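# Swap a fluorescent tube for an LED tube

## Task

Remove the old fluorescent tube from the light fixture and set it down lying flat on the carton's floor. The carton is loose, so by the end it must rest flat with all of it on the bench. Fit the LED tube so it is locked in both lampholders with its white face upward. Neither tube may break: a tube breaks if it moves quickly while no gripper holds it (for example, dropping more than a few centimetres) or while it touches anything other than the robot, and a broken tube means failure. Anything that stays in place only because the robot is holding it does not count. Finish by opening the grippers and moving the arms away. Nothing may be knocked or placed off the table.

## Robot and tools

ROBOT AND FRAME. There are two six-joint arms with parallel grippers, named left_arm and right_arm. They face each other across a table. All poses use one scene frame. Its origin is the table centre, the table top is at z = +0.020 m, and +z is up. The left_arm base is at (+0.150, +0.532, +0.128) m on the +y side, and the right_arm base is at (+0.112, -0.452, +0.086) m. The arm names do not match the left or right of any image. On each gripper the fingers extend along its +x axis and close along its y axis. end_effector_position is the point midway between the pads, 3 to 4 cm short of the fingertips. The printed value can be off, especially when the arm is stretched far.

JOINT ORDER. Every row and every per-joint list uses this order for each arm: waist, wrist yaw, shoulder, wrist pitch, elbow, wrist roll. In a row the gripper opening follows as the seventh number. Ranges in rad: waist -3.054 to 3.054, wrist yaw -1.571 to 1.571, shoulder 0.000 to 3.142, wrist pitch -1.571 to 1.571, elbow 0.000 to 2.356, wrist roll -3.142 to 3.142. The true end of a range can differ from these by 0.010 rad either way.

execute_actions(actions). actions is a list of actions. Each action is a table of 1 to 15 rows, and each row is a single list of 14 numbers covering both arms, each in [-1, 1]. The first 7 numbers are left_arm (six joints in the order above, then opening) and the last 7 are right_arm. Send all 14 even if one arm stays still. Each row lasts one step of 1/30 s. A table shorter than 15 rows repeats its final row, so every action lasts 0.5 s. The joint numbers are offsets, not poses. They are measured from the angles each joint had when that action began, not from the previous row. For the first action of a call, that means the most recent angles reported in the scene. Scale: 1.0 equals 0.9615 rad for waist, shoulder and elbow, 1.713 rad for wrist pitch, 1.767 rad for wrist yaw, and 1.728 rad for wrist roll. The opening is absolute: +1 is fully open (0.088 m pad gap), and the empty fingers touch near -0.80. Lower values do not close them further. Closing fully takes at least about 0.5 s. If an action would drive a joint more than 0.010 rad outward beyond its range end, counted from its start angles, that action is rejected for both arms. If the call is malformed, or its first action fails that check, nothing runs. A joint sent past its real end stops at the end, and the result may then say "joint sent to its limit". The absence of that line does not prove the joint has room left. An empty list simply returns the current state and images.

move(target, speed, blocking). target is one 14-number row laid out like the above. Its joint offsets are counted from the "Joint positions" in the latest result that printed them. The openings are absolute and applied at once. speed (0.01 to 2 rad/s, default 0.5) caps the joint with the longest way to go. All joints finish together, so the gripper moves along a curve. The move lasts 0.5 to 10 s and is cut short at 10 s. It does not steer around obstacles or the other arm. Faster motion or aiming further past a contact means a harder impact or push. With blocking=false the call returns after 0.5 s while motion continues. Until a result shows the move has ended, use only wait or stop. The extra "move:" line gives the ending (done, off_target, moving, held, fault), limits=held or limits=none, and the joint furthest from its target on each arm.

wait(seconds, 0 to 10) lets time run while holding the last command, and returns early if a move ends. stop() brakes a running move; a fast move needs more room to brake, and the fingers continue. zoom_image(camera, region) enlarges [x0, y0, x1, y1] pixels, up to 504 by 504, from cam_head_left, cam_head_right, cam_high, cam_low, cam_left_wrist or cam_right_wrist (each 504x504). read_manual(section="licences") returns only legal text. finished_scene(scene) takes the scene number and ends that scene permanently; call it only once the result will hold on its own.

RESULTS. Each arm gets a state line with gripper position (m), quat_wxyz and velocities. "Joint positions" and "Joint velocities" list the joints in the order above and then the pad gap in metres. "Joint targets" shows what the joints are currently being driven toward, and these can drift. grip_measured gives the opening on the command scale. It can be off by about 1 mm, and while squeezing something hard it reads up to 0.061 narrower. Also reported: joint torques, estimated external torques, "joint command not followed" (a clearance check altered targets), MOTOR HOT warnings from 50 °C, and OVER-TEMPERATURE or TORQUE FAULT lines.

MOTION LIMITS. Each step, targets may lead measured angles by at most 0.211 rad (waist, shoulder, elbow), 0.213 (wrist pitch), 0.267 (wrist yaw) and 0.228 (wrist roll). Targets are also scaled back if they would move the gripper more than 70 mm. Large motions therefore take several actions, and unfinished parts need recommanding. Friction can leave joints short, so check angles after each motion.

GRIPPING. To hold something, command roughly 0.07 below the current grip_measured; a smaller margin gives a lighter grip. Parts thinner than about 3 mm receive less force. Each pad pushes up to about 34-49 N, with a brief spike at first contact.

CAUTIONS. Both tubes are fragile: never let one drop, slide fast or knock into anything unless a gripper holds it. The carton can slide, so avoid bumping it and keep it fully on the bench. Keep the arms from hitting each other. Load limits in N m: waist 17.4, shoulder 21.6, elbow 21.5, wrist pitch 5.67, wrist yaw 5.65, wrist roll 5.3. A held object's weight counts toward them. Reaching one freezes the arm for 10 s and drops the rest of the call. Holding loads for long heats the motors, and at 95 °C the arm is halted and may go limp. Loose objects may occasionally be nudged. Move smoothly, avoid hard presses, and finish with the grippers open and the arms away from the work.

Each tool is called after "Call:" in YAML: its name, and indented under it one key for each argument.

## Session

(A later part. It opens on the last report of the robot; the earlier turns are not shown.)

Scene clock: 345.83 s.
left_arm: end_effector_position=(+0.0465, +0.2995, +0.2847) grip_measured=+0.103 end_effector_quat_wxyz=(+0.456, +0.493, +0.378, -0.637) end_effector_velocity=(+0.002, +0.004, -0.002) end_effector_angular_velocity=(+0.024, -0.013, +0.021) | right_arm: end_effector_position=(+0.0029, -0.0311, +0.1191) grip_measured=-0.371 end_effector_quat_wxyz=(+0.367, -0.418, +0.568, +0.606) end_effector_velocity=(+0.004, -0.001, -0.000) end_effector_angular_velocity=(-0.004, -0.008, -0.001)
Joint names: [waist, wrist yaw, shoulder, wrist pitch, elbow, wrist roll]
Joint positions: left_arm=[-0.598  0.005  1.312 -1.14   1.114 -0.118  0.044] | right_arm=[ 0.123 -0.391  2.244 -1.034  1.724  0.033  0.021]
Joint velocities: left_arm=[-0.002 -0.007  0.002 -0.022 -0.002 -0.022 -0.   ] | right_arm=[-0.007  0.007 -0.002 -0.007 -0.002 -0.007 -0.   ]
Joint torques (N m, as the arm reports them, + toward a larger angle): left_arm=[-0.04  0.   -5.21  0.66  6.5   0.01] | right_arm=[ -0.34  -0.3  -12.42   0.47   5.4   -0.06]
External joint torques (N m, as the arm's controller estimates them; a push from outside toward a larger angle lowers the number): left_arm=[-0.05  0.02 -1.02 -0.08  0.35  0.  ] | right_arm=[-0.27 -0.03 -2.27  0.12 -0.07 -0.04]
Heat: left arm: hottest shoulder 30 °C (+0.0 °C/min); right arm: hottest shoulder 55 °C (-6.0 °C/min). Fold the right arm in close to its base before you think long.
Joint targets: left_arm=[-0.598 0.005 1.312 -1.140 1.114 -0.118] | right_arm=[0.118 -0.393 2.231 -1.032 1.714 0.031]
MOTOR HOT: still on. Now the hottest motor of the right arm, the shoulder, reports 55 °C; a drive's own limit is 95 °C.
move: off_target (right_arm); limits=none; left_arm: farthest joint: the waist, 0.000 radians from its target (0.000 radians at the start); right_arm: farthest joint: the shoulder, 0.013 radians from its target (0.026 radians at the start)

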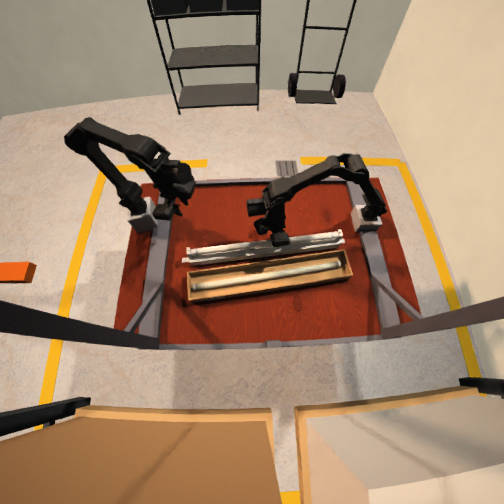

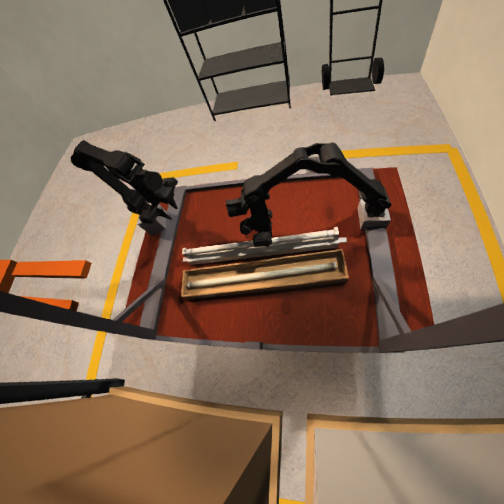

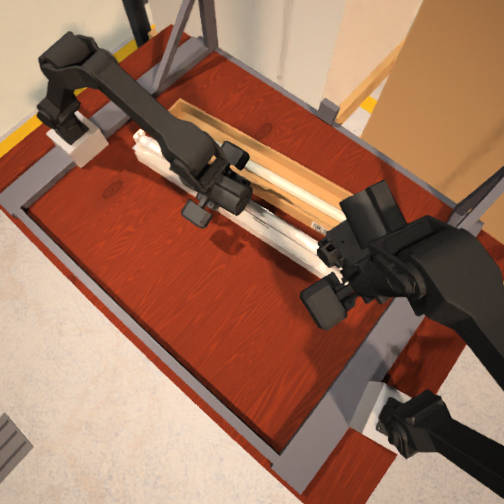

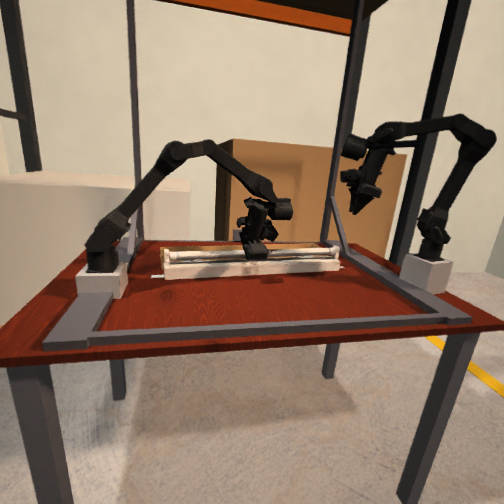

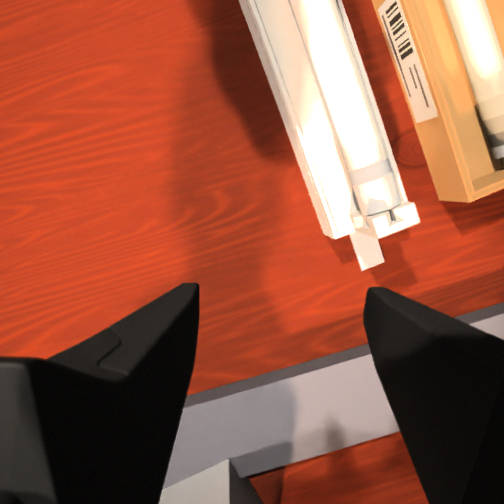

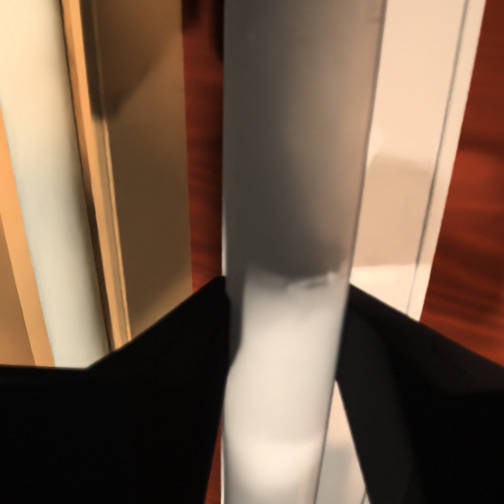

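Call:
move:
  target: [0,0,0,0,0,0,0.1,-0.138,-0.223,0.108,-0.011,-0.014,-0.101,-0.44]
  speed: 0.3

Call:
move:
  target: [0,0,0,0,0,0,0.1,0,0,0,0,0,0,-0.05]

Call:
move:
  target: [0,0,0,0,0,0,0.1,0.138,0.224,-0.11,0.012,0.012,0.102,-0.05]

Call:
move:
  target: [0,0,0,0,0,0,0.1,0.16,0.226,0.032,-0.046,0.097,0.088,-0.05]

Call:
move:
  target: [0,0,0,0,0,0,0.1,0,0,0,0,0,0,-0.44]

Call:
move:
  target: [0,0,0,0,0,0,0.1,-0.162,-0.221,-0.027,0.046,-0.096,-0.088,-0.44]
  speed: 0.3

Call:
move:
  target: [0,0,0,0,0,0,0.1,-0.14,-0.23,0.108,-0.011,-0.014,-0.103,-0.44]
  speed: 0.3

Scene clock: 356.50 s.
left_arm: end_effector_position=(+0.0465, +0.2995, +0.2847) grip_measured=+0.103 end_effector_quat_wxyz=(+0.456, +0.493, +0.378, -0.637) end_effector_velocity=(+0.003, +0.005, -0.000) end_effector_angular_velocity=(+0.013, -0.012, +0.006) | right_arm: end_effector_position=(+0.0098, -0.0300, +0.1143) grip_measured=-0.371 end_effector_quat_wxyz=(+0.242, -0.300, +0.638, +0.667) end_effector_velocity=(+0.000, -0.000, +0.000) end_effector_angular_velocity=(+0.008, +0.008, +0.002)
Joint names: [waist, wrist yaw, shoulder, wrist pitch, elbow, wrist roll]
Joint positions: left_arm=[-0.598  0.005  1.312 -1.14   1.114 -0.118  0.044] | right_arm=[-0.007 -0.779  2.332 -1.05   1.719 -0.141  0.021]
Joint velocities: left_arm=[-0.002 -0.007 -0.007 -0.022 -0.002 -0.007  0.   ] | right_arm=[-0.002 -0.007 -0.002  0.007 -0.007 -0.007 -0.   ]
Joint torques (N m, as the arm reports them, + toward a larger angle): left_arm=[-0.05  0.   -5.22  0.67  6.51  0.01] | right_arm=[-0.18 -0.8  -9.27 -0.02  5.26 -0.08]
External joint torques (N m, as the arm's controller estimates them; a push from outside toward a larger angle lowers the number): left_arm=[-0.04  0.02 -0.99 -0.06  0.36  0.  ] | right_arm=[-0.17 -0.31  1.07 -0.2   0.11 -0.04]
Heat: left arm: hottest shoulder 30 °C (+0.0 °C/min); right arm: hottest shoulder 56 °C (-3.1 °C/min). Fold the right arm in close to its base before you think long.
Joint targets: left_arm=[-0.597 0.005 1.312 -1.140 1.114 -0.118] | right_arm=[-0.010 -0.786 2.348 -1.053 1.711 -0.141]
MOTOR HOT: still on. Now the hottest motor of the right arm, the shoulder, reports 56 °C; a drive's own limit is 95 °C.
move: off_target (right_arm); limits=none; left_arm: farthest joint: the waist, 0.000 radians from its target (0.000 radians at the start); right_arm: farthest joint: the shoulder, 0.016 radians from its target (0.104 radians at the start)

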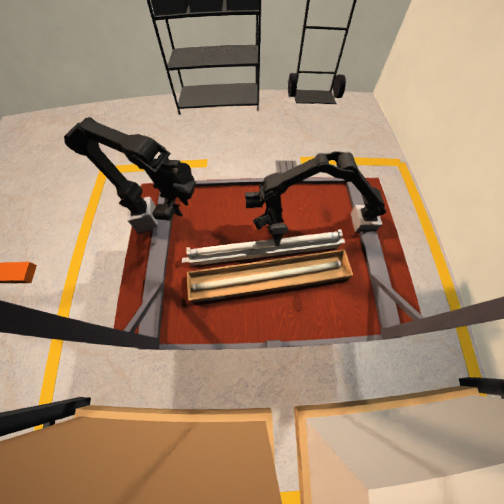

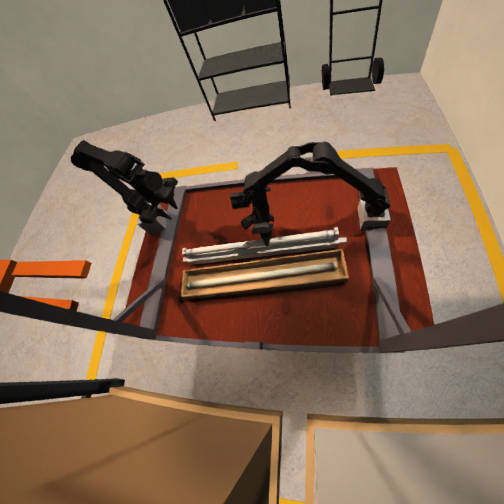

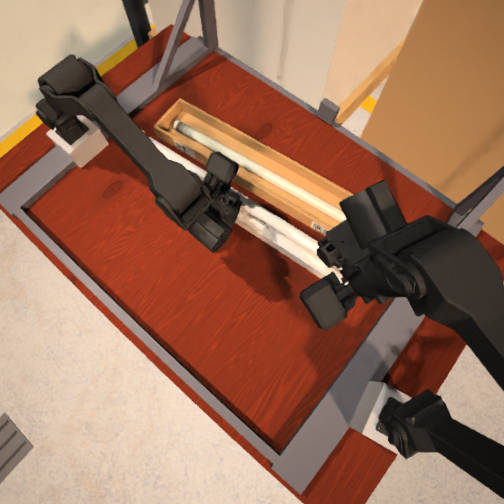

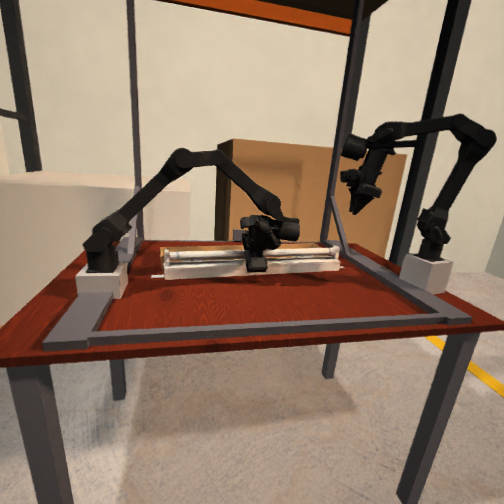

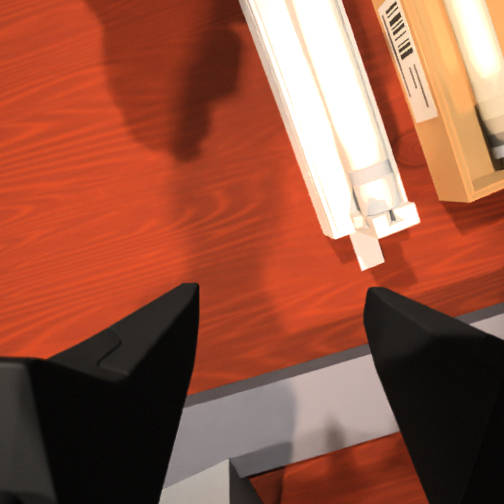

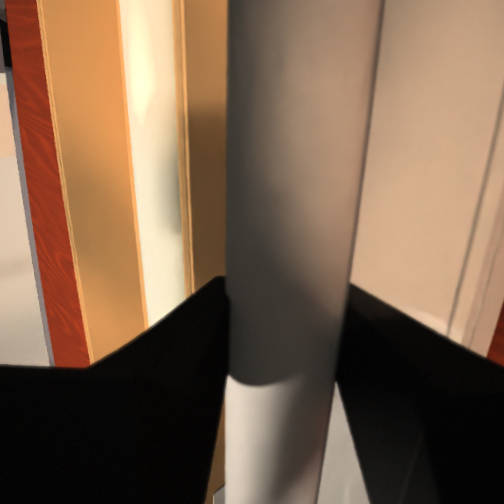

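Scene clock: 357.13 s.
left_arm: end_effector_position=(+0.0465, +0.2995, +0.2847) grip_measured=+0.103 end_effector_quat_wxyz=(+0.456, +0.493, +0.378, -0.637) end_effector_velocity=(-0.001, +0.001, -0.000) end_effector_angular_velocity=(-0.003, +0.011, +0.003) | right_arm: end_effector_position=(+0.0098, -0.0300, +0.1143) grip_measured=-0.054 end_effector_quat_wxyz=(+0.242, -0.300, +0.638, +0.667) end_effector_velocity=(+0.002, -0.003, +0.004) end_effector_angular_velocity=(-0.012, +0.008, -0.003)
Joint names: [waist, wrist yaw, shoulder, wrist pitch, elbow, wrist roll]
Joint positions: left_arm=[-0.598  0.005  1.312 -1.14   1.114 -0.118  0.044] | right_arm=[-0.007 -0.779  2.332 -1.05   1.719 -0.141  0.036]
Joint velocities: left_arm=[-0.002  0.007 -0.007  0.007 -0.007 -0.007 -0.   ] | right_arm=[-0.007 -0.007 -0.007 -0.022 -0.002 -0.007  0.   ]
Joint torques (N m, as the arm reports them, + toward a larger angle): left_arm=[-0.04  0.   -5.22  0.67  6.52  0.01] | right_arm=[  0.17  -0.53 -10.99   0.13   6.22  -0.02]
External joint torques (N m, as the arm's controller estimates them; a push from outside toward a larger angle lowers the number): left_arm=[-0.03  0.01 -0.97 -0.08  0.31  0.  ] | right_arm=[ 0.23 -0.04 -0.54 -0.05  1.01  0.02]
Heat: left arm: hottest shoulder 30 °C (+0.0 °C/min); right arm: hottest shoulder 56 °C (-3.0 °C/min). Fold the right arm in close to its base before you think long.
Joint targets: left_arm=[-0.597 0.005 1.312 -1.140 1.114 -0.118] | right_arm=[-0.007 -0.779 2.332 -1.050 1.719 -0.141]
MOTOR HOT: still on. Now the hottest motor of the right arm, the shoulder, reports 56 °C; a drive's own limit is 95 °C.
move: done; limits=none; left_arm: farthest joint: the waist, 0.000 radians from its target (0.000 radians at the start); right_arm: farthest joint: the waist, 0.000 radians from its target (0.000 radians at the start)

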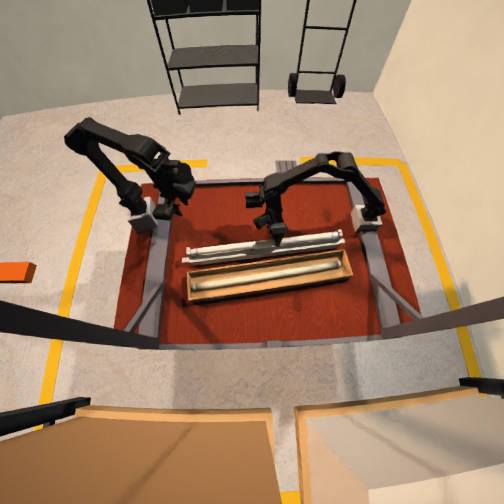

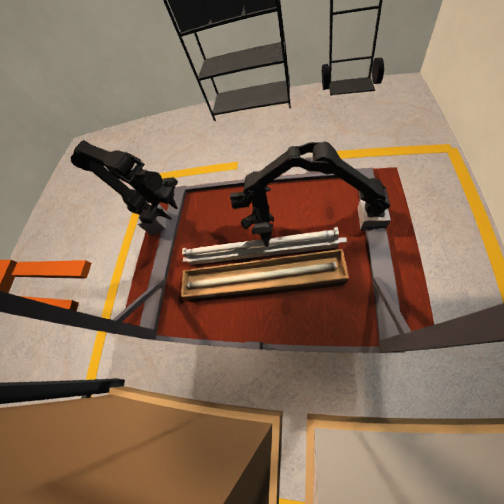

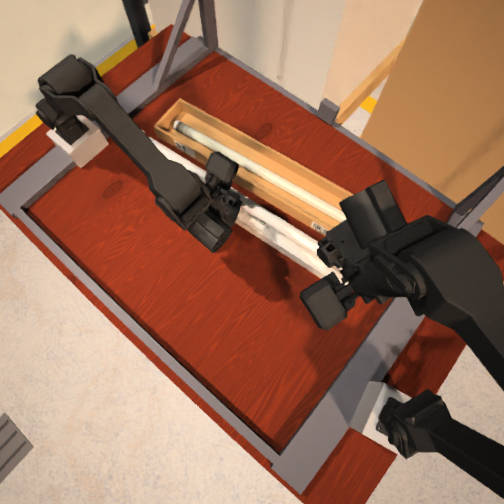

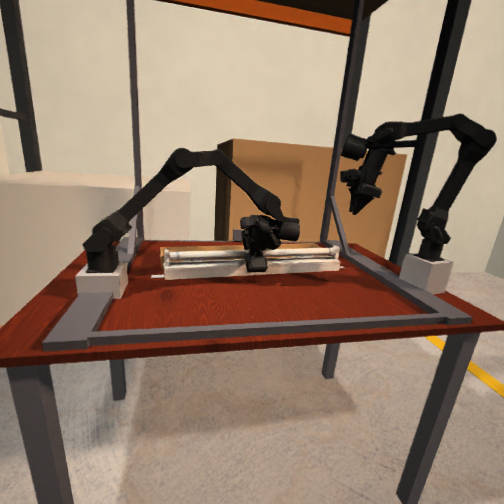

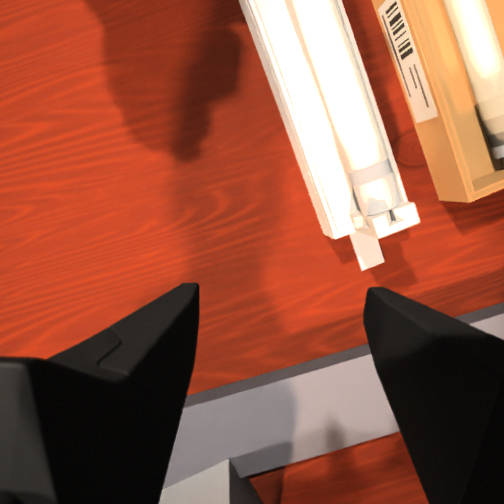

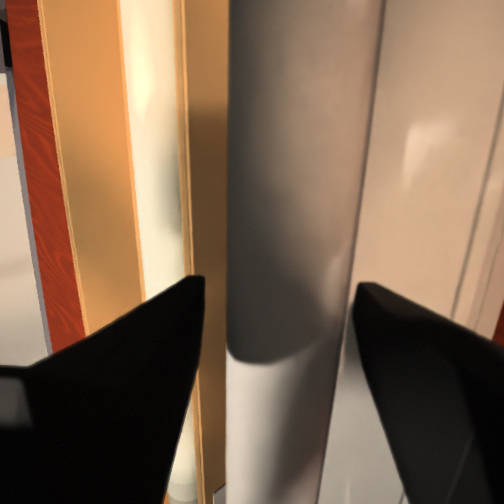

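Scene clock: 358.57 s.
left_arm: end_effector_position=(+0.0465, +0.2995, +0.2847) grip_measured=+0.103 end_effector_quat_wxyz=(+0.456, +0.493, +0.378, -0.637) end_effector_velocity=(+0.001, +0.002, -0.001) end_effector_angular_velocity=(+0.006, -0.005, +0.021) | right_arm: end_effector_position=(+0.0035, -0.0312, +0.1182) grip_measured=-0.052 end_effector_quat_wxyz=(+0.368, -0.420, +0.567, +0.606) end_effector_velocity=(+0.002, -0.002, -0.000) end_effector_angular_velocity=(-0.004, -0.008, +0.004)
Joint names: [waist, wrist yaw, shoulder, wrist pitch, elbow, wrist roll]
Joint positions: left_arm=[-0.598  0.005  1.312 -1.14   1.114 -0.118  0.044] | right_arm=[ 0.123 -0.387  2.244 -1.031  1.722  0.032  0.036]
Joint velocities: left_arm=[-0.002 -0.007 -0.002 -0.007 -0.002 -0.022 -0.   ] | right_arm=[-0.002  0.007 -0.002 -0.007 -0.002 -0.007 -0.   ]
Joint torques (N m, as the arm reports them, + toward a larger angle): left_arm=[-0.04  0.   -5.21  0.67  6.51  0.  ] | right_arm=[  0.15  -0.18 -13.22   0.38   7.74   0.07]
External joint torques (N m, as the arm's controller estimates them; a push from outside toward a larger angle lowers the number): left_arm=[-0.04  0.02 -0.99 -0.07  0.34  0.  ] | right_arm=[ 0.16  0.08 -3.12  0.03  2.3   0.09]
Heat: left arm: hottest shoulder 30 °C (+0.0 °C/min); right arm: hottest shoulder 57 °C (-1.0 °C/min). Fold the right arm in close to its base before you think long.
Joint targets: left_arm=[-0.597 0.005 1.312 -1.140 1.114 -0.118] | right_arm=[0.126 -0.383 2.226 -1.030 1.730 0.035]
MOTOR HOT: still on. Now the hottest motor of the right arm, the shoulder, reports 57 °C; a drive's own limit is 95 °C.
move: off_target (right_arm); limits=none; left_arm: farthest joint: the waist, 0.000 radians from its target (0.000 radians at the start); right_arm: farthest joint: the shoulder, 0.018 radians from its target (0.105 radians at the start)

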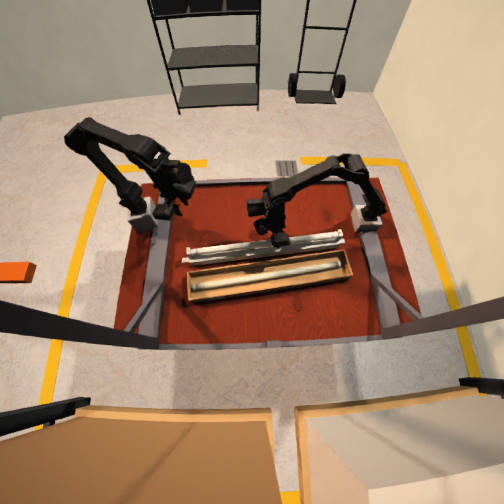

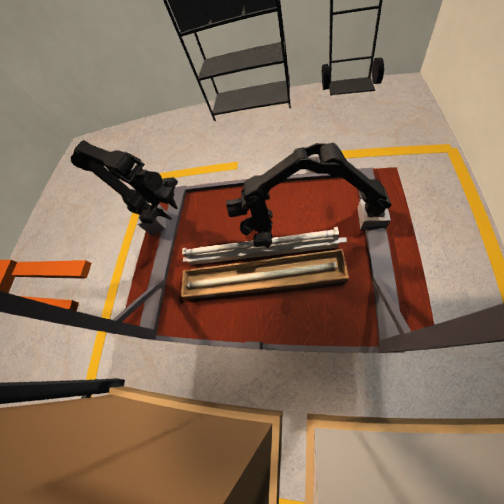

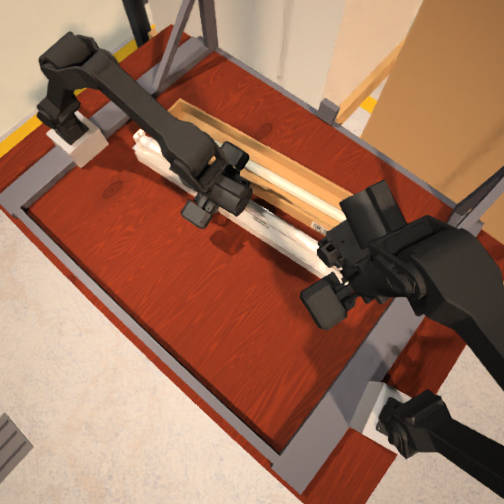

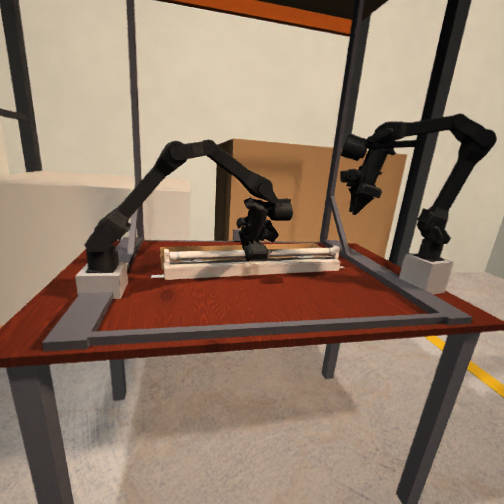

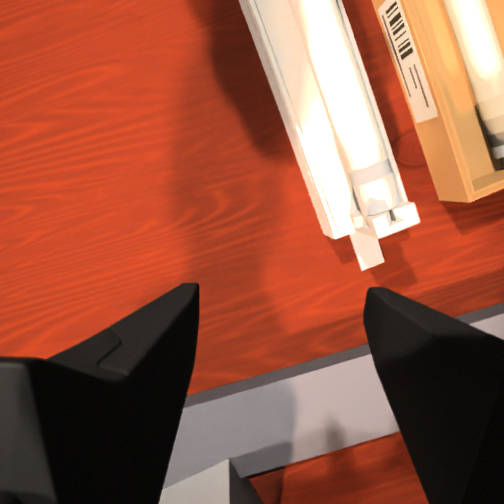

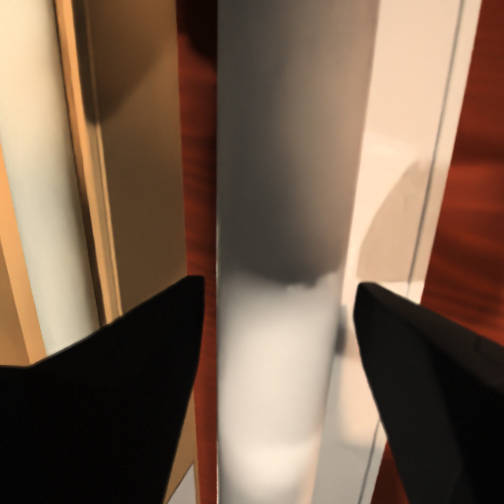

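Scene clock: 360.00 s.
left_arm: end_effector_position=(+0.0465, +0.2995, +0.2847) grip_measured=+0.103 end_effector_quat_wxyz=(+0.456, +0.493, +0.378, -0.637) end_effector_velocity=(-0.001, -0.000, +0.001) end_effector_angular_velocity=(-0.015, -0.003, -0.013) | right_arm: end_effector_position=(-0.0041, -0.0313, +0.1218) grip_measured=-0.052 end_effector_quat_wxyz=(+0.481, -0.521, +0.472, +0.524) end_effector_velocity=(+0.001, -0.002, +0.000) end_effector_angular_velocity=(-0.009, +0.005, -0.010)
Joint names: [waist, wrist yaw, shoulder, wrist pitch, elbow, wrist roll]
Joint positions: left_arm=[-0.598  0.005  1.312 -1.14   1.114 -0.118  0.044] | right_arm=[ 0.274  0.009  2.258 -1.108  1.805  0.181  0.036]
Joint velocities: left_arm=[-0.007 -0.007 -0.007  0.007 -0.002  0.007 -0.   ] | right_arm=[-0.002 -0.007 -0.002 -0.007 -0.002  0.007 -0.   ]
Joint torques (N m, as the arm reports them, + toward a larger angle): left_arm=[-0.04  0.   -5.22  0.67  6.51  0.01] | right_arm=[ 0.32  0.19 -9.33  0.18  7.97  0.05]
External joint torques (N m, as the arm's controller estimates them; a push from outside toward a larger angle lowers the number): left_arm=[-0.03  0.02 -0.98 -0.1   0.27  0.  ] | right_arm=[ 0.33  0.18  0.89 -0.15  2.48  0.05]
Heat: left arm: hottest shoulder 30 °C (+0.0 °C/min); right arm: hottest shoulder 57 °C (-1.0 °C/min). Fold the right arm in close to its base before you think long.
Joint targets: left_arm=[-0.598 0.005 1.312 -1.140 1.114 -0.118] | right_arm=[0.277 0.013 2.275 -1.110 1.815 0.184]
MOTOR HOT: still on. Now the hottest motor of the right arm, the shoulder, reports 57 °C; a drive's own limit is 95 °C.
move: off_target (right_arm); limits=none; left_arm: farthest joint: the waist, 0.000 radians from its target (0.000 radians at the start); right_arm: farthest joint: the shoulder, 0.017 radians from its target (0.031 radians at the start)

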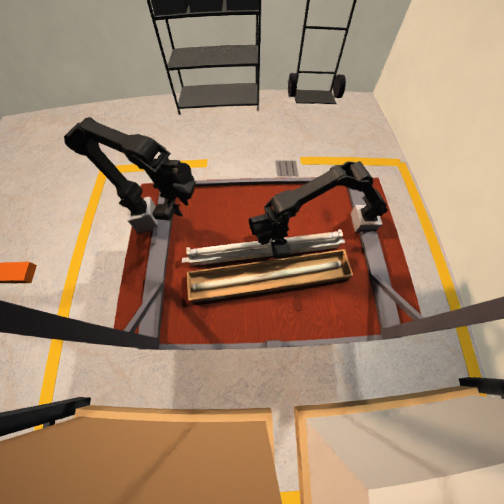

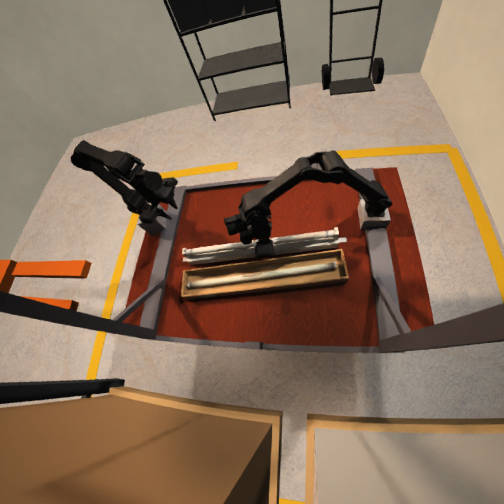

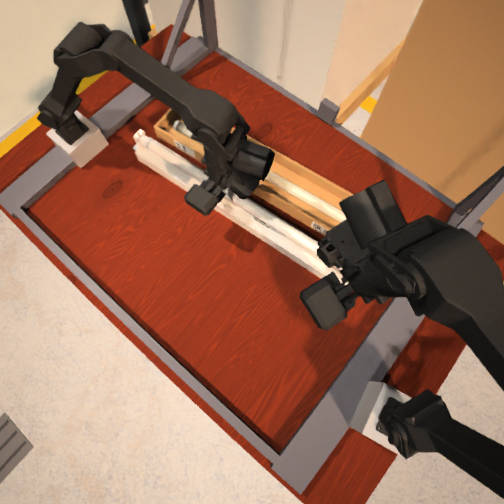

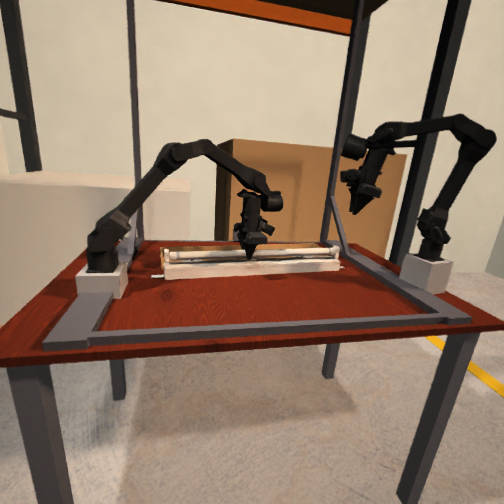

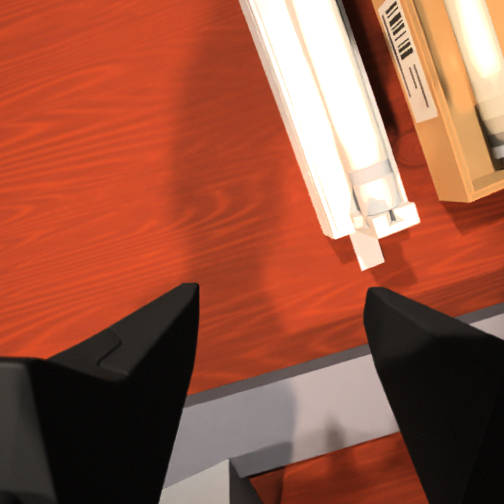

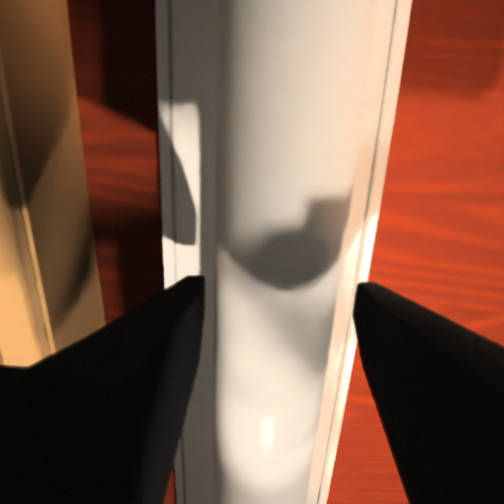

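Scene clock: 360.50 s.
left_arm: end_effector_position=(+0.0465, +0.2995, +0.2847) grip_measured=+0.103 end_effector_quat_wxyz=(+0.456, +0.493, +0.378, -0.637) end_effector_velocity=(+0.001, +0.001, +0.001) end_effector_angular_velocity=(+0.000, -0.006, +0.006) | right_arm: end_effector_position=(-0.0061, -0.0319, +0.1218) grip_measured=-0.371 end_effector_quat_wxyz=(+0.479, -0.521, +0.472, +0.525) end_effector_velocity=(-0.002, -0.003, +0.000) end_effector_angular_velocity=(-0.013, +0.019, +0.005)
Joint names: [waist, wrist yaw, shoulder, wrist pitch, elbow, wrist roll]
Joint positions: left_arm=[-0.598  0.005  1.312 -1.14   1.114 -0.118  0.044] | right_arm=[ 0.277  0.005  2.258 -1.108  1.805  0.181  0.021]
Joint velocities: left_arm=[-0.002 -0.007 -0.002 -0.007  0.002 -0.007  0.   ] | right_arm=[-0.002 -0.022 -0.002 -0.007 -0.002 -0.007  0.   ]
Joint torques (N m, as the arm reports them, + toward a larger angle): left_arm=[-0.04  0.   -5.21  0.67  6.51  0.01] | right_arm=[ -0.15   0.2  -11.15   0.26   6.77   0.01]
External joint torques (N m, as the arm's controller estimates them; a push from outside toward a larger angle lowers the number): left_arm=[-0.04  0.02 -0.94 -0.09  0.27  0.  ] | right_arm=[-0.19  0.2  -0.86 -0.08  1.22  0.01]
Heat: left arm: hottest shoulder 30 °C (+0.0 °C/min); right arm: hottest shoulder 57 °C (-1.0 °C/min). Fold the right arm in close to its base before you think long.
Joint targets: left_arm=[-0.598 0.005 1.312 -1.140 1.114 -0.118] | right_arm=[0.274 0.009 2.258 -1.109 1.805 0.181]
MOTOR HOT: still on. Now the hottest motor of the right arm, the shoulder, reports 57 °C; a drive's own limit is 95 °C.
move: done; limits=none; left_arm: farthest joint: the waist, 0.000 radians from its target (0.000 radians at the start); right_arm: farthest joint: the wrist yaw, 0.004 radians from its target (0.000 radians at the start)

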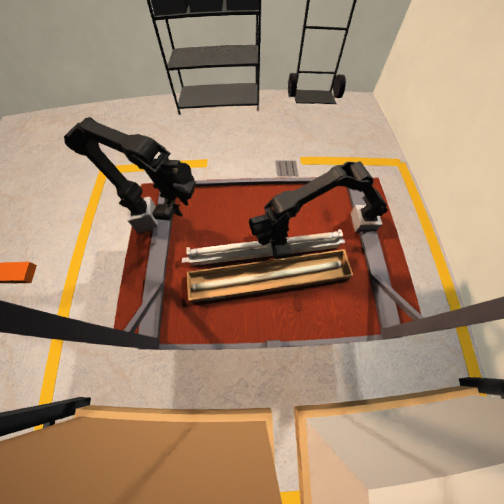

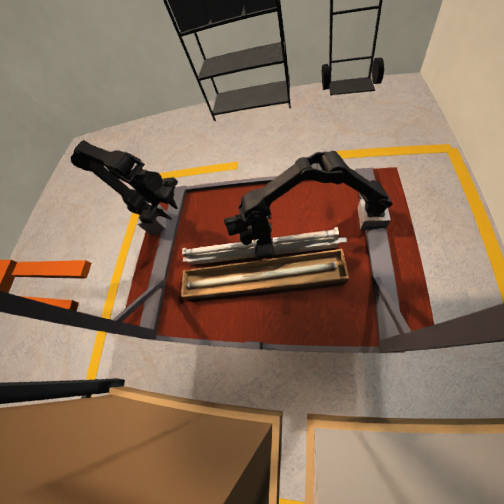

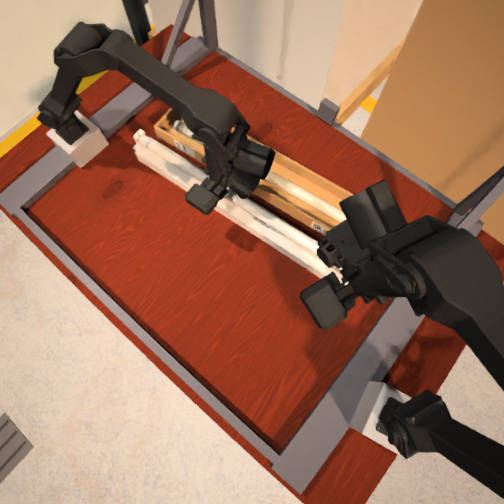

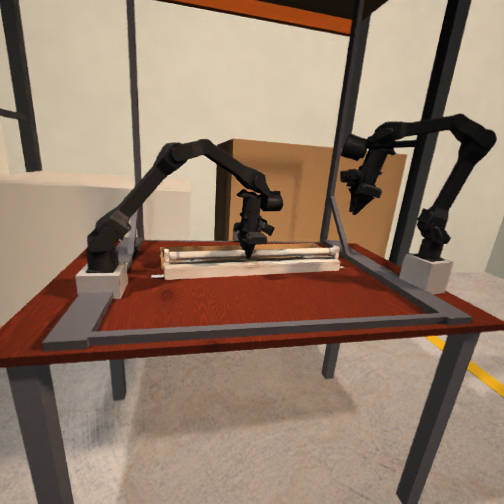

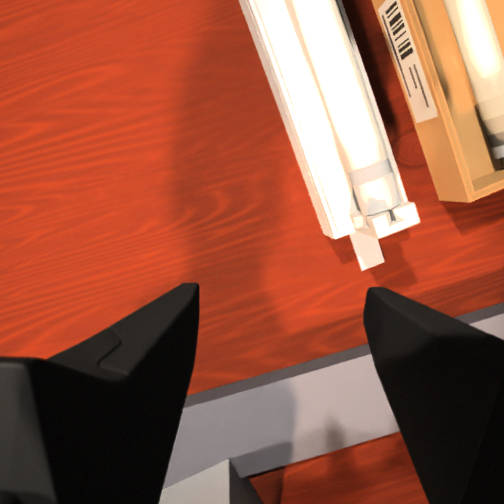

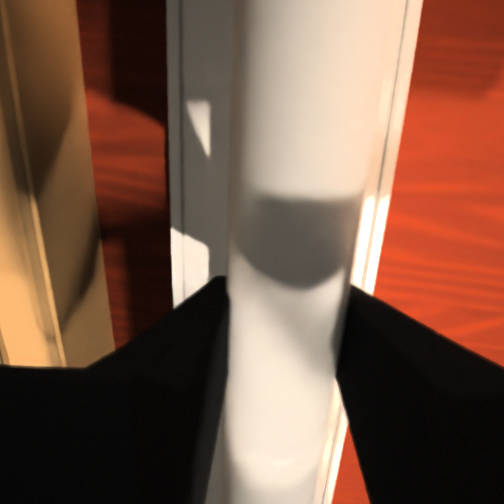

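Scene clock: 362.37 s.
left_arm: end_effector_position=(+0.0465, +0.2995, +0.2847) grip_measured=+0.103 end_effector_quat_wxyz=(+0.456, +0.493, +0.378, -0.637) end_effector_velocity=(-0.001, +0.002, -0.002) end_effector_angular_velocity=(+0.015, +0.003, +0.003) | right_arm: end_effector_position=(+0.0023, -0.0311, +0.1189) grip_measured=-0.371 end_effector_quat_wxyz=(+0.368, -0.421, +0.565, +0.607) end_effector_velocity=(+0.002, -0.003, -0.000) end_effector_angular_velocity=(-0.010, +0.006, -0.000)
Joint names: [waist, wrist yaw, shoulder, wrist pitch, elbow, wrist roll]
Joint positions: left_arm=[-0.598  0.005  1.312 -1.14   1.114 -0.118  0.044] | right_arm=[ 0.126 -0.385  2.243 -1.032  1.724  0.031  0.021]
Joint velocities: left_arm=[-0.002  0.007  0.002 -0.007 -0.002 -0.007 -0.   ] | right_arm=[-0.007 -0.007 -0.002 -0.007 -0.007 -0.007 -0.   ]
Joint torques (N m, as the arm reports them, + toward a larger angle): left_arm=[-0.04  0.   -5.21  0.67  6.5   0.01] | right_arm=[ -0.45  -0.29 -12.26   0.48   5.35  -0.13]
External joint torques (N m, as the arm's controller estimates them; a push from outside toward a larger angle lowers the number): left_arm=[-0.03  0.01 -1.02 -0.06  0.37  0.  ] | right_arm=[-0.37 -0.04 -2.15  0.12 -0.11 -0.11]
Heat: left arm: hottest shoulder 30 °C (+0.0 °C/min); right arm: hottest shoulder 57 °C (-1.0 °C/min). Fold the right arm in close to its base before you think long.
Joint targets: left_arm=[-0.597 0.005 1.312 -1.140 1.114 -0.118] | right_arm=[0.122 -0.385 2.232 -1.030 1.713 0.029]
MOTOR HOT: still on. Now the hottest motor of the right arm, the shoulder, reports 57 °C; a drive's own limit is 95 °C.
move: off_target (right_arm); limits=none; left_arm: farthest joint: the waist, 0.000 radians from its target (0.000 radians at the start); right_arm: farthest joint: the shoulder, 0.011 radians from its target (0.026 radians at the start)

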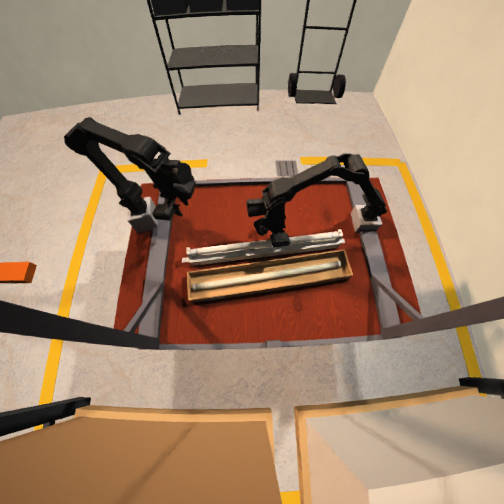

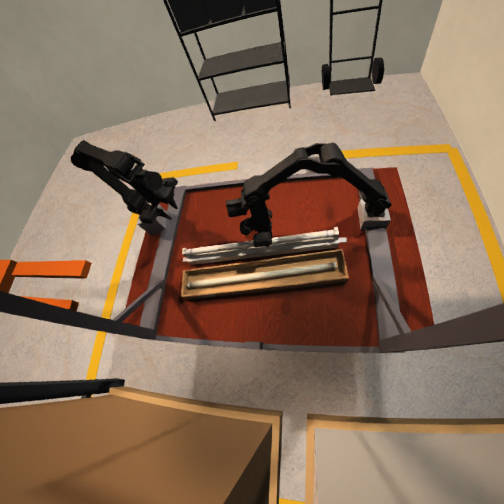

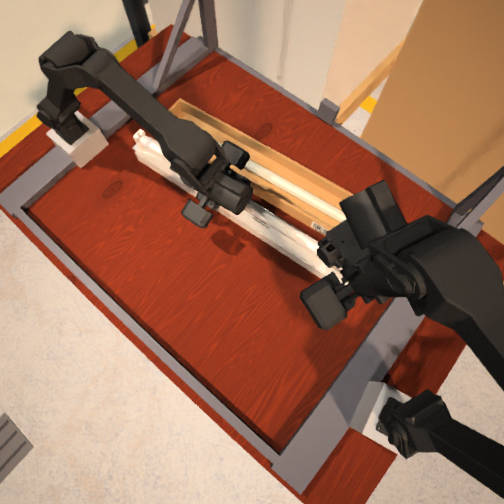

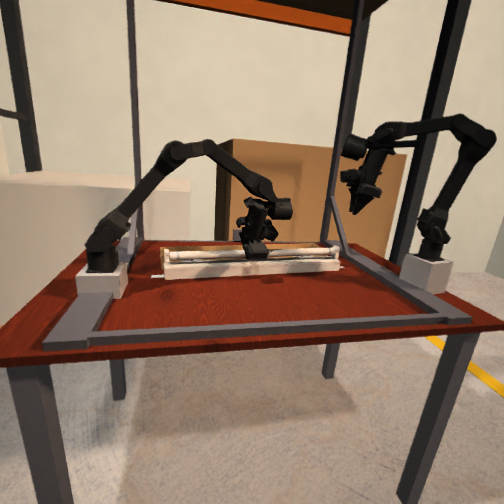

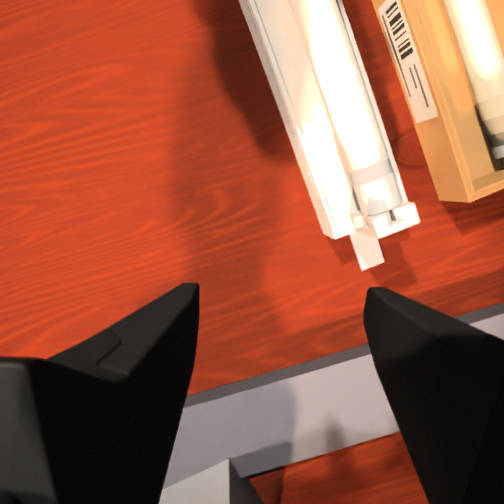

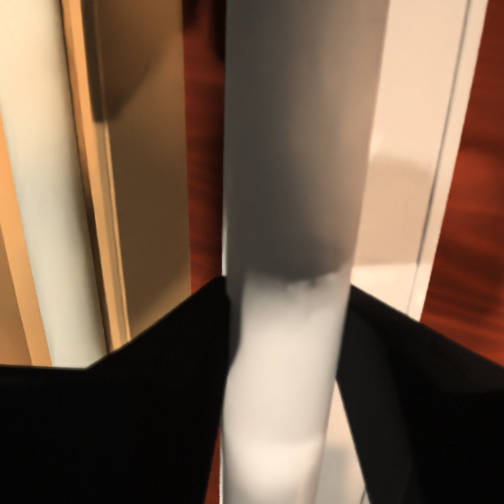

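Scene clock: 364.30 s.
left_arm: end_effector_position=(+0.0465, +0.2995, +0.2847) grip_measured=+0.103 end_effector_quat_wxyz=(+0.456, +0.493, +0.378, -0.637) end_effector_velocity=(-0.001, +0.003, -0.001) end_effector_angular_velocity=(+0.009, +0.002, -0.011) | right_arm: end_effector_position=(+0.0096, -0.0300, +0.1145) grip_measured=-0.371 end_effector_quat_wxyz=(+0.240, -0.299, +0.636, +0.669) end_effector_velocity=(-0.001, -0.002, +0.001) end_effector_angular_velocity=(-0.007, +0.022, +0.001)
Joint names: [waist, wrist yaw, shoulder, wrist pitch, elbow, wrist roll]
Joint positions: left_arm=[-0.598  0.005  1.312 -1.14   1.114 -0.118  0.044] | right_arm=[-0.007 -0.782  2.331 -1.049  1.717 -0.146  0.021]
Joint velocities: left_arm=[-0.002  0.007 -0.002 -0.007 -0.002  0.007 -0.   ] | right_arm=[-0.002 -0.022  0.002 -0.007 -0.002 -0.007 -0.   ]
Joint torques (N m, as the arm reports them, + toward a larger angle): left_arm=[-0.04  0.   -5.22  0.67  6.52  0.01] | right_arm=[-0.04 -0.89 -9.41  0.01  5.47 -0.06]
External joint torques (N m, as the arm's controller estimates them; a push from outside toward a larger angle lowers the number): left_arm=[-0.03  0.01 -1.05 -0.07  0.39  0.  ] | right_arm=[-0.05 -0.4   0.82 -0.17  0.36 -0.02]
Heat: left arm: hottest shoulder 30 °C (+0.0 °C/min); right arm: hottest shoulder 57 °C (+0.0 °C/min). Fold the right arm in close to its base before you think long.
Joint targets: left_arm=[-0.598 0.005 1.312 -1.140 1.114 -0.118] | right_arm=[-0.008 -0.791 2.347 -1.051 1.710 -0.147]
MOTOR HOT: still on. Now the hottest motor of the right arm, the shoulder, reports 57 °C; a drive's own limit is 95 °C.
move: off_target (right_arm); limits=none; left_arm: farthest joint: the waist, 0.000 radians from its target (0.000 radians at the start); right_arm: farthest joint: the shoulder, 0.016 radians from its target (0.104 radians at the start)

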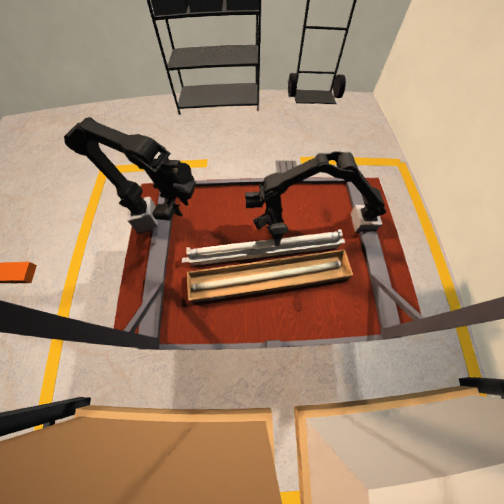

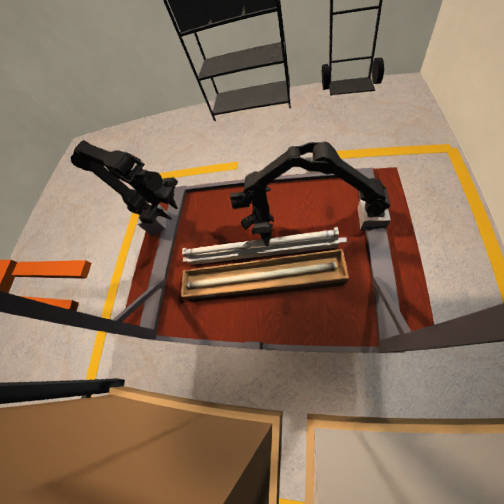

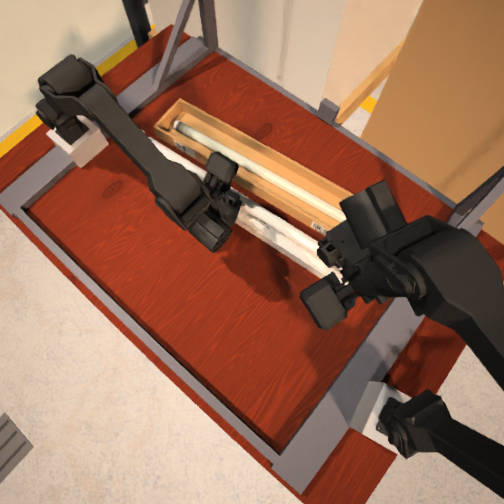

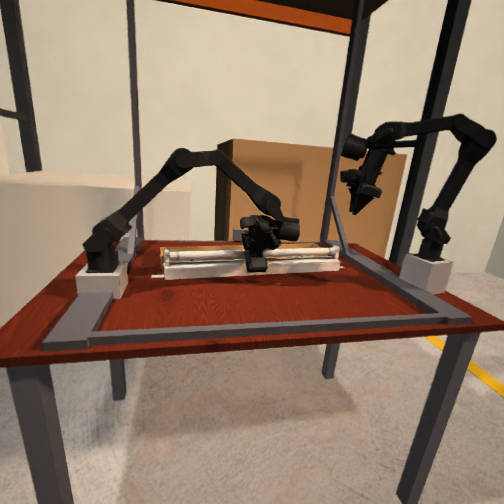

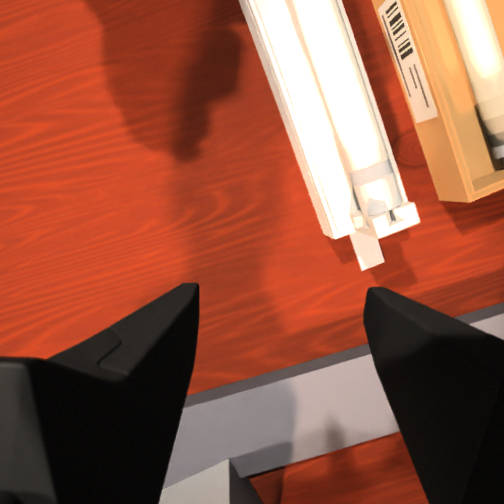

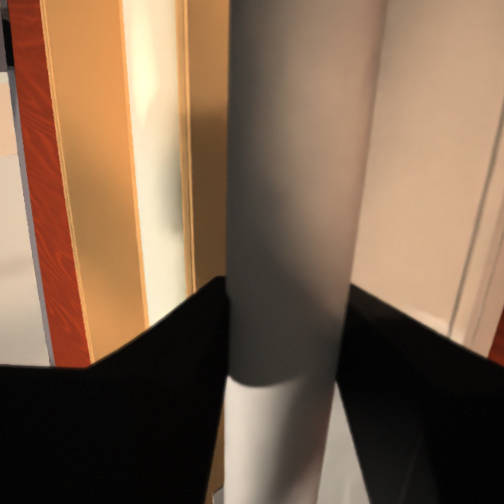

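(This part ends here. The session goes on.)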